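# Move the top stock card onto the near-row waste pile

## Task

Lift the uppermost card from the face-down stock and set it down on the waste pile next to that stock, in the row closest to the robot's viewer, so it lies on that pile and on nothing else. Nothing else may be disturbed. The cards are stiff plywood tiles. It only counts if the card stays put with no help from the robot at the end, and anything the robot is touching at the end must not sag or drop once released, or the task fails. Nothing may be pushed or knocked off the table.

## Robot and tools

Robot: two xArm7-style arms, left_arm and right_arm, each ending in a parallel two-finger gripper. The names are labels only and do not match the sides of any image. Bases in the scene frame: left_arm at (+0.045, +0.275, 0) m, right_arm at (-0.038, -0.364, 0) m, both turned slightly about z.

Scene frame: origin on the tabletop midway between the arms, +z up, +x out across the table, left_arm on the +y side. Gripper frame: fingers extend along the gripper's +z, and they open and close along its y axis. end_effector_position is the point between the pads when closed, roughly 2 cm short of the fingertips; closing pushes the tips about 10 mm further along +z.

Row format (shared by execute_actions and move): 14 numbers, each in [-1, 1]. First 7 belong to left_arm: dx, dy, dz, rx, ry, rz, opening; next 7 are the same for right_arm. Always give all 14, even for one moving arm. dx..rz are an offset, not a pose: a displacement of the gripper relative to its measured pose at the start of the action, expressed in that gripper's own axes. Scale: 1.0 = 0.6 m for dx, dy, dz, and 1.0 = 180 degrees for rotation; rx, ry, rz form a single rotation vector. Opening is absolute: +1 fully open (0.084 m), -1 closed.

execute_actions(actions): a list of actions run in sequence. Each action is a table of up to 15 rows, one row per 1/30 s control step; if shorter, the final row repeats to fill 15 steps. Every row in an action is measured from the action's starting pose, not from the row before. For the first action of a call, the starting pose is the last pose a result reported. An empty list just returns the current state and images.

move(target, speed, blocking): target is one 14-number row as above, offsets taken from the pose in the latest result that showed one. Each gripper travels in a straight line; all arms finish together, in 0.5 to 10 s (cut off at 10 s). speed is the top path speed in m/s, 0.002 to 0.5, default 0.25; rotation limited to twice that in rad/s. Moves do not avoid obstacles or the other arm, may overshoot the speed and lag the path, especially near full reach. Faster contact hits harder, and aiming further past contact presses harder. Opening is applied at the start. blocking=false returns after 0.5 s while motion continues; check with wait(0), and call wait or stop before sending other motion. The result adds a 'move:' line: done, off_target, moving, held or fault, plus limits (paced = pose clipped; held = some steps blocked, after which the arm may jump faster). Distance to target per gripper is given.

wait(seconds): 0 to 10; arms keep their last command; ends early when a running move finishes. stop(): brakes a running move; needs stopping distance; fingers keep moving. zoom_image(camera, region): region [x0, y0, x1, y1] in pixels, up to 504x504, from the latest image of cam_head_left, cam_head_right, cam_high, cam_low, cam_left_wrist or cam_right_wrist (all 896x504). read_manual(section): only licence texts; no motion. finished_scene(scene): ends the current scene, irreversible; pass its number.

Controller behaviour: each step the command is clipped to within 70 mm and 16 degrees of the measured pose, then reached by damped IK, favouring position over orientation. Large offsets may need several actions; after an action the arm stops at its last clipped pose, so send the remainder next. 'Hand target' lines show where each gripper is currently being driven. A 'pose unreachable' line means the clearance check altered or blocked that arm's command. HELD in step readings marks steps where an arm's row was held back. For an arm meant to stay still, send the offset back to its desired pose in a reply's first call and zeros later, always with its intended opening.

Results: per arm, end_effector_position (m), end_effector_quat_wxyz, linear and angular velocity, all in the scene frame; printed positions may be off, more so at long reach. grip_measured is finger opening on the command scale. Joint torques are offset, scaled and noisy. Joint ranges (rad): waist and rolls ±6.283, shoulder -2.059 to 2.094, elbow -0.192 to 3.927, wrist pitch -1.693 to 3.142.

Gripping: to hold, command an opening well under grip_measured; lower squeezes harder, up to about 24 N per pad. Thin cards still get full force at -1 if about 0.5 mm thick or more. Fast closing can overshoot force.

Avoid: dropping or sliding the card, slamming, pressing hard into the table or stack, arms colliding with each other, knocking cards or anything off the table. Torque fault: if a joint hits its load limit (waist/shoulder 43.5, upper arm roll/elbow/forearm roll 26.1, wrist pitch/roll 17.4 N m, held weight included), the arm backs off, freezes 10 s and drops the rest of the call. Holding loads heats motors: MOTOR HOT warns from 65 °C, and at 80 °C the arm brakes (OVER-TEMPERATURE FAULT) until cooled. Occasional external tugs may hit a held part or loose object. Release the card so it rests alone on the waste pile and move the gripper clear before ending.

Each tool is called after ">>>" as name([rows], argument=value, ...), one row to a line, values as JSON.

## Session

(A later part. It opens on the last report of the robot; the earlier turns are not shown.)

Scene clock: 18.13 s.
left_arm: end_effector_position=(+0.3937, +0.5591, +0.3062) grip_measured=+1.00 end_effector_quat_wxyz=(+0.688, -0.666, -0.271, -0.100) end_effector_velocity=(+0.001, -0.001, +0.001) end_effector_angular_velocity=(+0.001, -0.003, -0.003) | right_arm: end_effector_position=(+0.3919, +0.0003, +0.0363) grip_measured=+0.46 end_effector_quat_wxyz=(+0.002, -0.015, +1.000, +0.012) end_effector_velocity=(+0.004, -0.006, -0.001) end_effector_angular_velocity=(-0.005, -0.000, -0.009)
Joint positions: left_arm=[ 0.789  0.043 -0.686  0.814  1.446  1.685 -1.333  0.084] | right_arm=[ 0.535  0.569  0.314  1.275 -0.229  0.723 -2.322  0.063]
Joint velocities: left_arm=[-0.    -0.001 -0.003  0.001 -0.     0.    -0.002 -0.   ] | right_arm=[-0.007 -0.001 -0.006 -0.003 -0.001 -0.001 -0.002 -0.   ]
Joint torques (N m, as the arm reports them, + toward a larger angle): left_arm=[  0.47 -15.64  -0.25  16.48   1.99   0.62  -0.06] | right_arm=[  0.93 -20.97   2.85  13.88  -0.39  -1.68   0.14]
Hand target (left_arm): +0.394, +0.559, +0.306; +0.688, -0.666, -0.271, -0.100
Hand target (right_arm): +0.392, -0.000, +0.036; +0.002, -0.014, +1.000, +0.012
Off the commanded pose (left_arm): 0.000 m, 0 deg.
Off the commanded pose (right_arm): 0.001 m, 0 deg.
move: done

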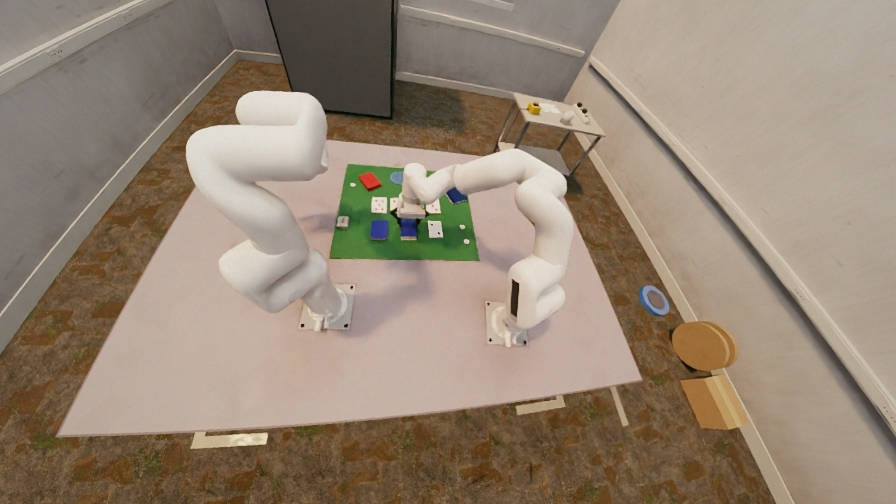

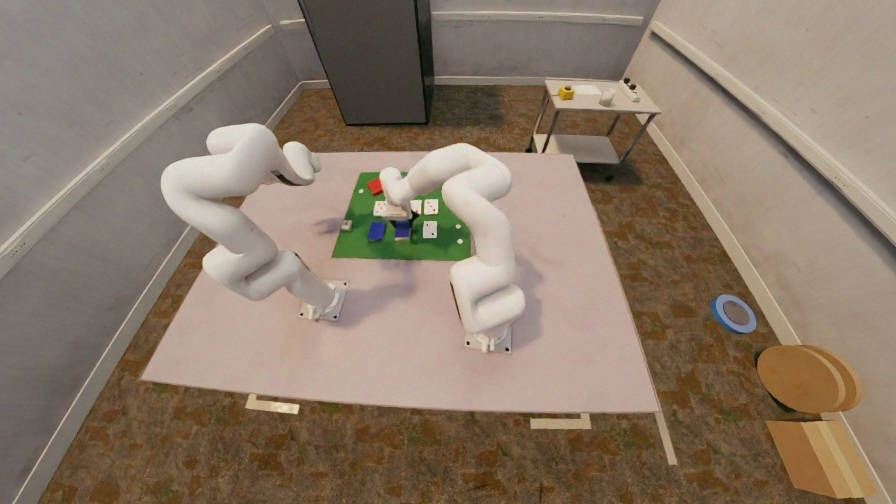

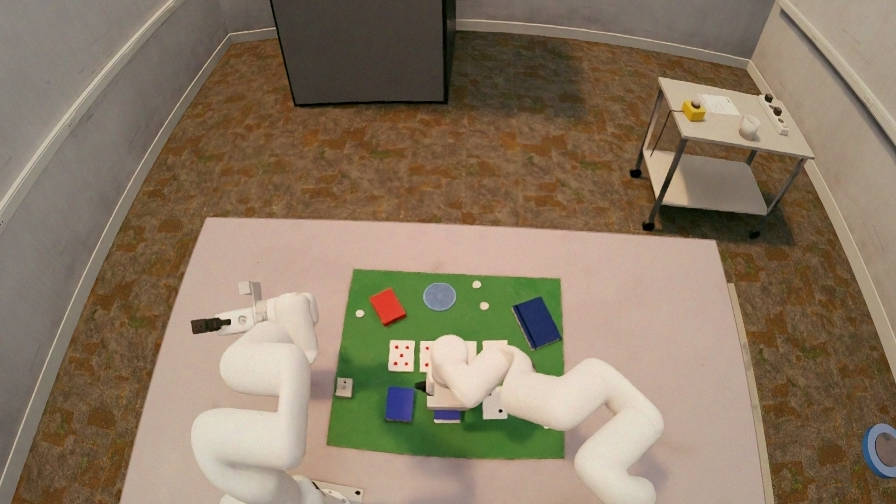

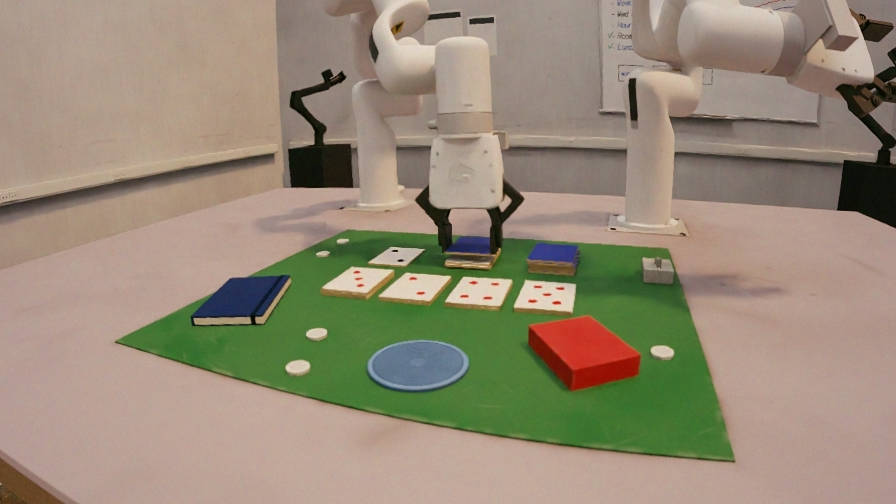

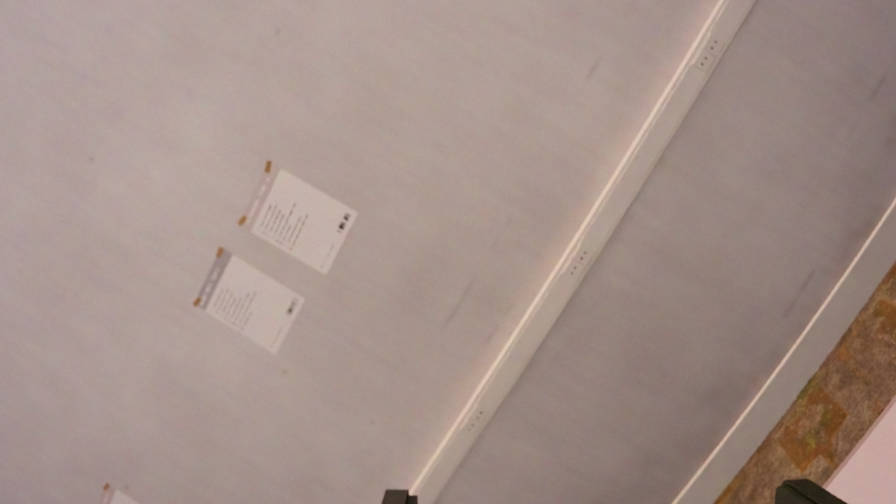

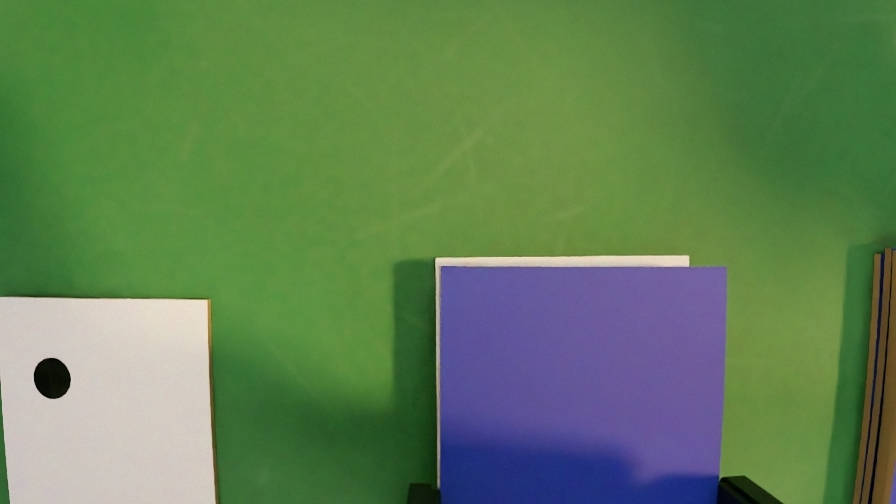

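>>> move(target=[0,0,0,0,0,0,1, 0,-0.002,0.014,0,0,0,0.1], speed=0.03)

>>> zoom_image(camera="cam_low", region=[425, 220, 525, 280])

Scene clock: 19.13 s.
left_arm: end_effector_position=(+0.3937, +0.5591, +0.3062) grip_measured=+1.00 end_effector_quat_wxyz=(+0.688, -0.666, -0.271, -0.100) end_effector_velocity=(-0.001, +0.000, -0.000) end_effector_angular_velocity=(+0.000, +0.001, +0.001) | right_arm: end_effector_position=(+0.3919, -0.0007, +0.0279) grip_measured=+0.46 end_effector_quat_wxyz=(+0.002, -0.015, +1.000, +0.012) end_effector_velocity=(+0.002, +0.002, +0.002) end_effector_angular_velocity=(+0.004, -0.005, -0.000)
Joint positions: left_arm=[ 0.789  0.043 -0.686  0.814  1.446  1.685 -1.333  0.084] | right_arm=[ 0.537  0.584  0.309  1.272 -0.236  0.705 -2.319  0.063]
Joint velocities: left_arm=[ 0.001 -0.001  0.    -0.002 -0.    -0.     0.    -0.   ] | right_arm=[ 0.    -0.001  0.     0.003 -0.001 -0.003  0.001 -0.   ]
Joint torques (N m, as the arm reports them, + toward a larger angle): left_arm=[  0.62 -15.66  -0.28  16.5    1.96   0.71   0.  ] | right_arm=[  0.86 -20.8    2.8   13.59  -0.35  -1.65   0.15]
Hand target (left_arm): +0.394, +0.559, +0.306; +0.688, -0.666, -0.271, -0.100
Hand target (right_arm): +0.392, -0.001, +0.028; +0.002, -0.015, +1.000, +0.012
Off the commanded pose (left_arm): 0.000 m, 0 deg.
Off the commanded pose (right_arm): 0.000 m, 0 deg.
move: done

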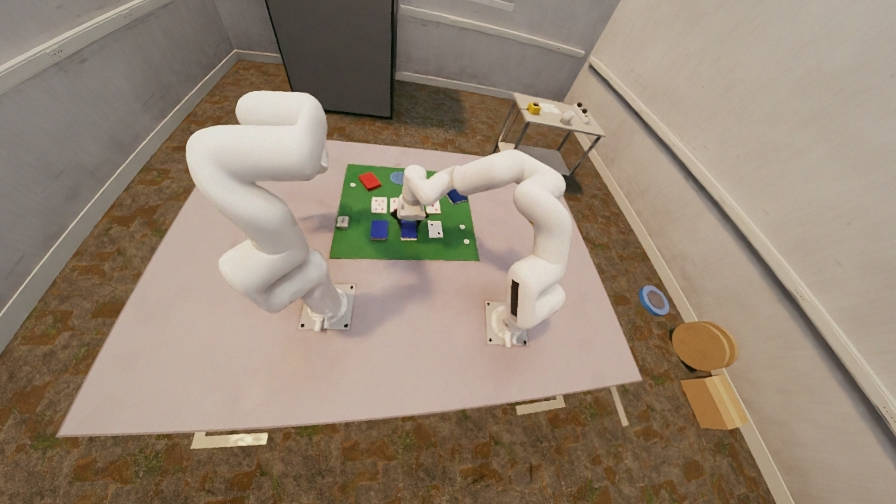

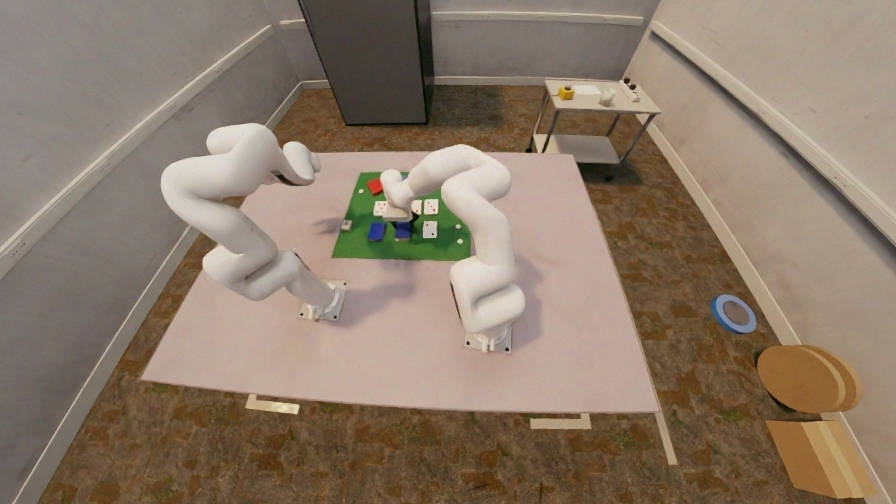

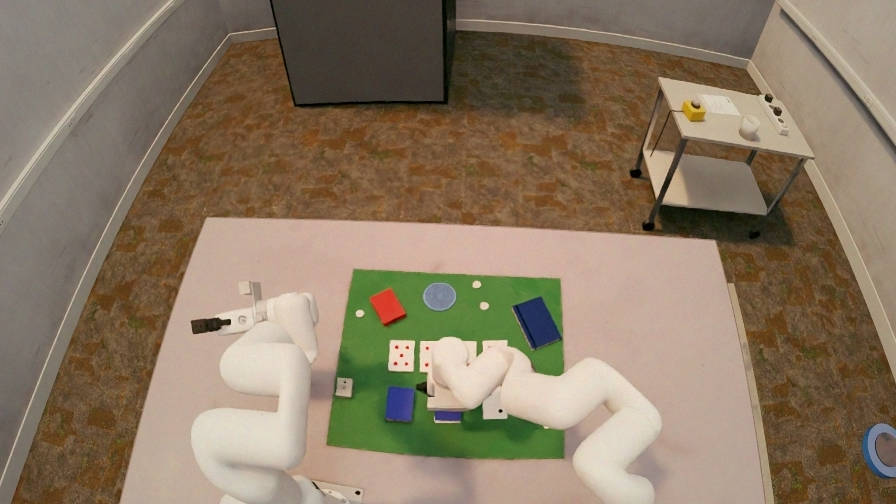

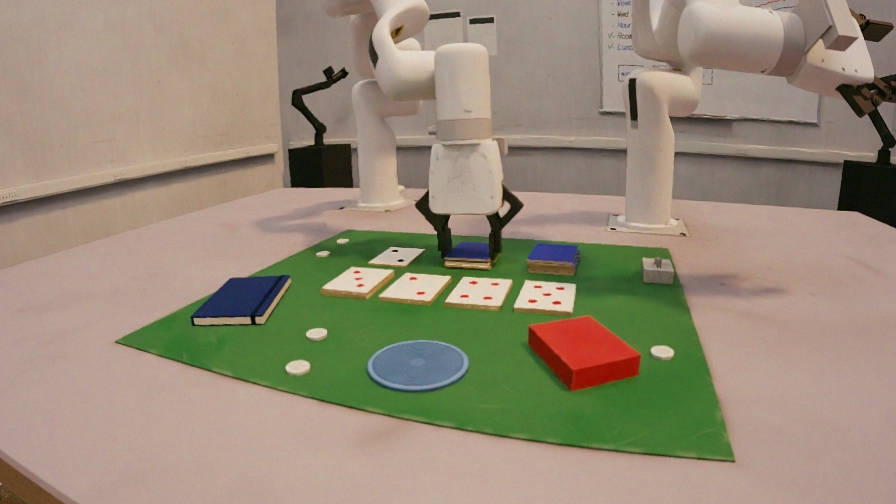

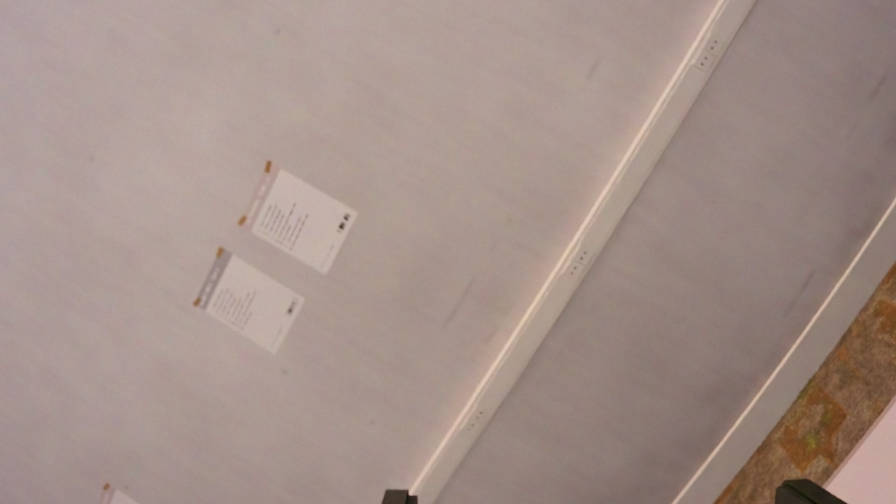

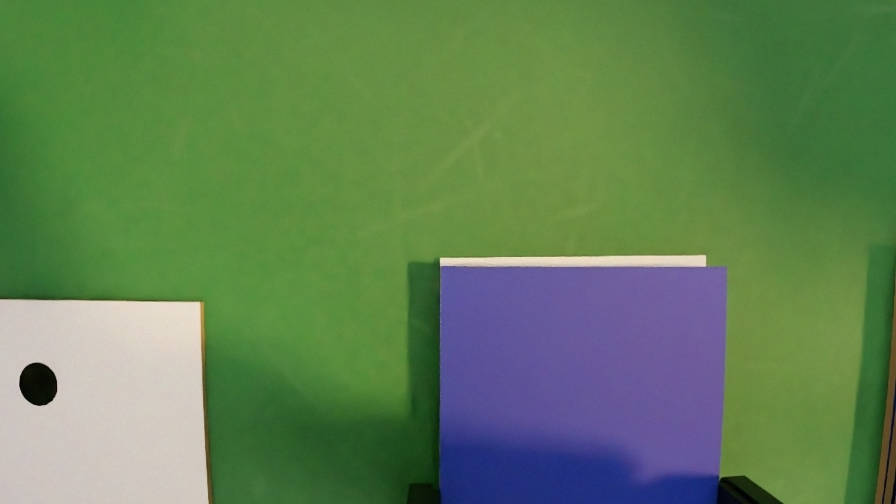

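Region (425, 220, 525, 280) of cam_low's 896x504 image, scaled by 5.040, with more detail than that image has; it fills the top 302 rows of this view, and the rest is white.

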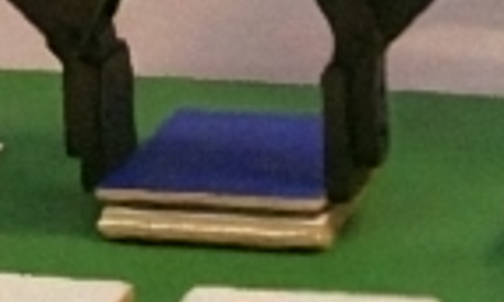

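>>> execute_actions([
  [[0,0,0,0,0,0,1,0,0,0.001,0,0,0,0.1],[0,0,0,0,0,0,1,0,0,0.002,0,0,0,0.1],[0,0,0,0,0,0,1,0,0,0.003,0,0,0,0.1],[0,0,0,0,0,0,1,0,0,0.0036,0,0,0,0.1],[0,0,0,0,0,0,1,0,0,0.0036,0,0,0,0.1],[0,0,0,0,0,0,1,0,0,0.0036,0,0,0,0.1],[0,0,0,0,0,0,1,0,0,0.0036,0,0,0,0.1],[0,0,0,0,0,0,1,0,0,0.0036,0,0,0,0.1],[0,0,0,0,0,0,1,0,0,0.0036,0,0,0,0.3],[0,0,0,0,0,0,1,0,0,0.0036,0,0,0,0.45],[0,0,0,0,0,0,1,0,0,0.0036,0,0,0,0.55],[0,0,0,0,0,0,1,0,0,0.0036,0,0,0,0.65],[0,0,0,0,0,0,1,0,0,0.0036,0,0,0,0.75]],
  [[0,0,0,0,0,0,1,0,0,0,0,0,0,0.75],[0,0,0,0,0,0,1,0,0,0,0,0,0,0.75],[0,0,0,0,0,0,1,0,0,-0.005,0,0,0,0.75],[0,0,0,0,0,0,1,0,0,-0.01,0,0,0,0.75],[0,0,0,0,0,0,1,0,0,-0.017,0,0,0,0.75],[0,0,0,0,0,0,1,0,0,-0.025,0,0,0,0.75],[0,0,0,0,0,0,1,0,0,-0.033,0,0,0,0.75],[0,0,0,0,0,0,1,0,0,-0.041,0,0,0,0.75],[0,0,0,0,0,0,1,0,0,-0.048,0,0,0,0.75],[0,0,0,0,0,0,1,0,0,-0.054,0,0,0,0.75],[0,0,0,0,0,0,1,0,0,-0.06,0,0,0,0.75]],
])

>>> zoom_image(camera="cam_low", region=[425, 200, 605, 290])

Scene clock: 20.93 s.
left_arm: end_effector_position=(+0.3937, +0.5591, +0.3062) grip_measured=+1.00 end_effector_quat_wxyz=(+0.688, -0.666, -0.271, -0.100) end_effector_velocity=(-0.000, +0.000, +0.000) end_effector_angular_velocity=(+0.000, +0.000, +0.001) | right_arm: end_effector_position=(+0.3929, -0.0005, +0.0620) grip_measured=+0.75 end_effector_quat_wxyz=(+0.004, -0.015, +1.000, +0.013) end_effector_velocity=(-0.009, -0.008, +0.009) end_effector_angular_velocity=(-0.021, +0.028, +0.000)
Joint positions: left_arm=[ 0.789  0.043 -0.686  0.814  1.446  1.685 -1.333  0.084] | right_arm=[ 0.523  0.518  0.328  1.278 -0.208  0.771 -2.338  0.075]
Joint velocities: left_arm=[ 0.     0.     0.001  0.    -0.     0.     0.    -0.   ] | right_arm=[-0.011 -0.031  0.01  -0.011  0.02   0.053 -0.014 -0.   ]
Joint torques (N m, as the arm reports them, + toward a larger angle): left_arm=[  0.56 -15.76  -0.22  16.41   1.76   0.55   0.01] | right_arm=[  0.64 -18.64   2.43  13.07  -0.54  -1.42   0.16]
Hand target (left_arm): +0.394, +0.559, +0.306; +0.688, -0.666, -0.271, -0.100
Hand target (right_arm): +0.392, -0.001, +0.062; +0.003, -0.015, +1.000, +0.012
Off the commanded pose (left_arm): 0.000 m, 0 deg.
Off the commanded pose (right_arm): 0.001 m, 0 deg.
Step readings (end_effector_position; steps 1 to 15: 1st action; 16 to 30: 2nd action):
0: left_arm (+0.3937, +0.5591, +0.3062) | right_arm (+0.3919, -0.0007, +0.0279)
1: left_arm (+0.3937, +0.5591, +0.3062) | right_arm (+0.3919, -0.0007, +0.0279)
2: left_arm (+0.3937, +0.5591, +0.3062) | right_arm (+0.3920, -0.0006, +0.0278)
4: left_arm (+0.3937, +0.5591, +0.3062) | right_arm (+0.3920, -0.0006, +0.0270)
8: left_arm (+0.3937, +0.5591, +0.3062) | right_arm (+0.3918, -0.0008, +0.0257)
15: left_arm (+0.3937, +0.5591, +0.3062) | right_arm (+0.3920, -0.0006, +0.0259)
16: left_arm (+0.3937, +0.5591, +0.3062) | right_arm (+0.3920, -0.0006, +0.0259)
17: left_arm (+0.3937, +0.5591, +0.3062) | right_arm (+0.3920, -0.0006, +0.0259)
19: left_arm (+0.3937, +0.5591, +0.3062) | right_arm (+0.3917, -0.0008, +0.0264)
23: left_arm (+0.3937, +0.5591, +0.3062) | right_arm (+0.3916, -0.0012, +0.0378)
30: end_effector_position above

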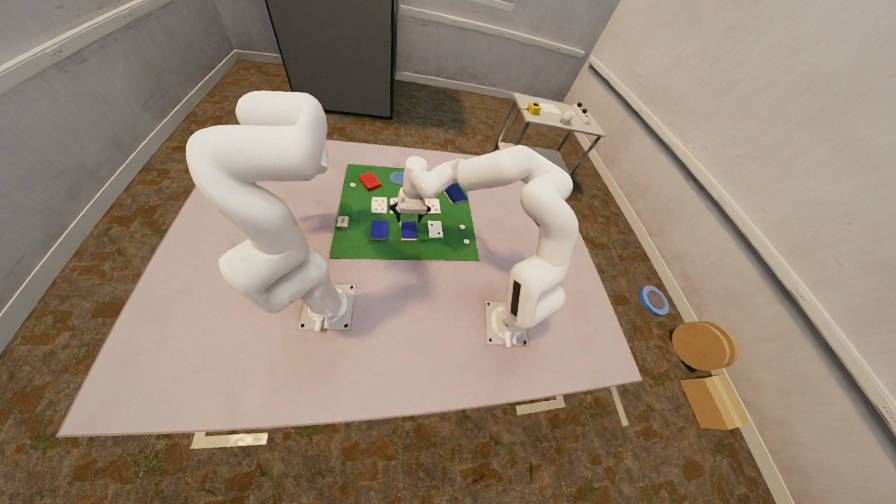

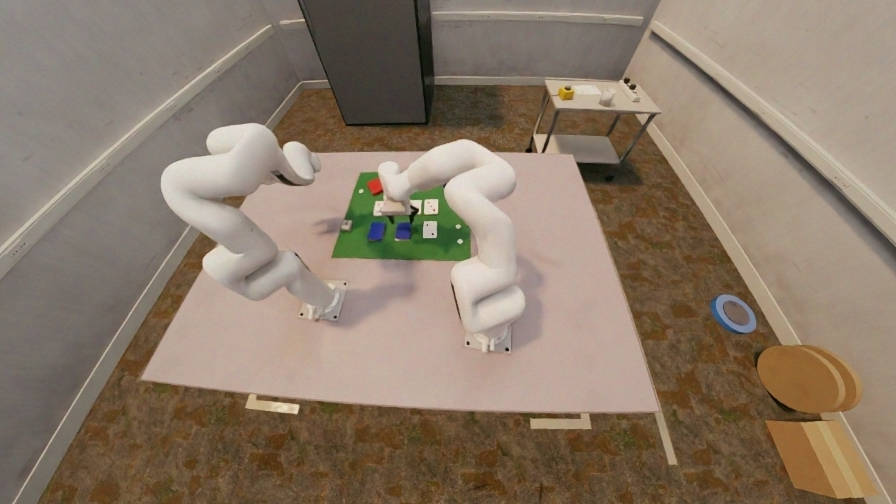

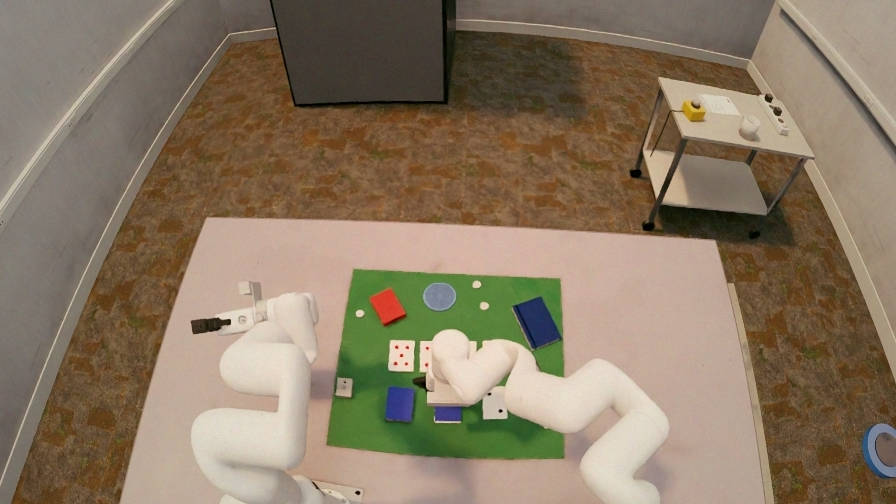

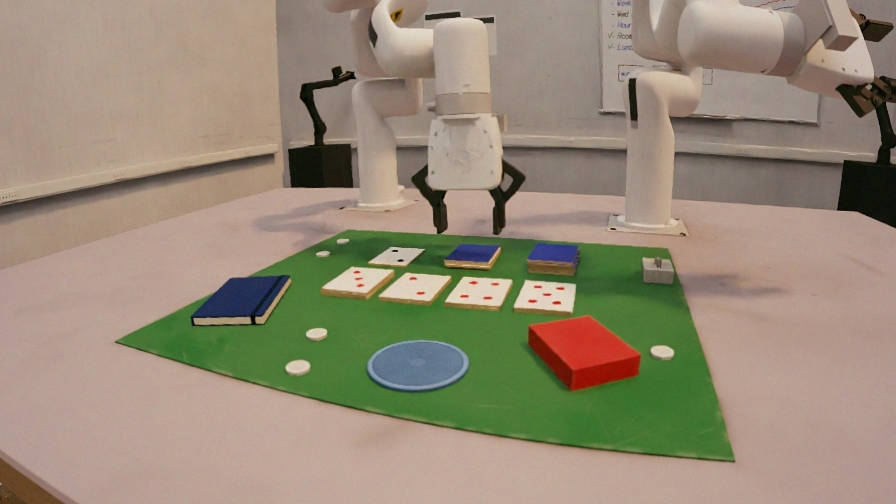

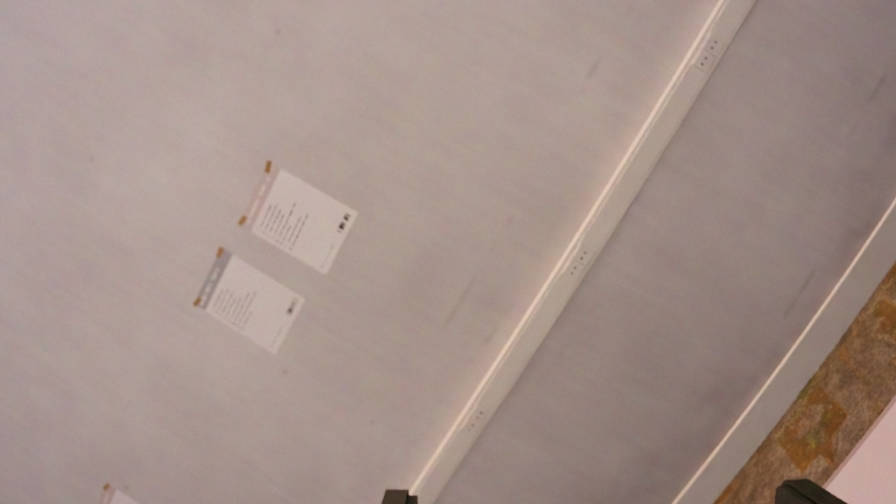

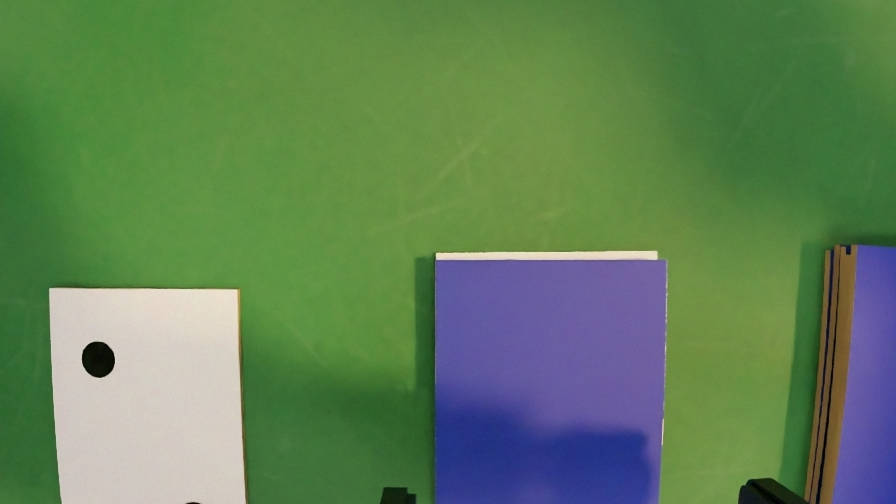

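Region (425, 200, 605, 290) of cam_low's 896x504 image, scaled by 2.800, with more detail than that image has.

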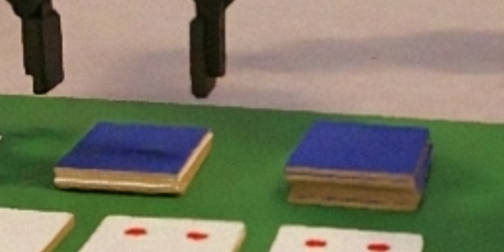

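>>> finished_scene(scene=1)

The scene is finished: the task was done.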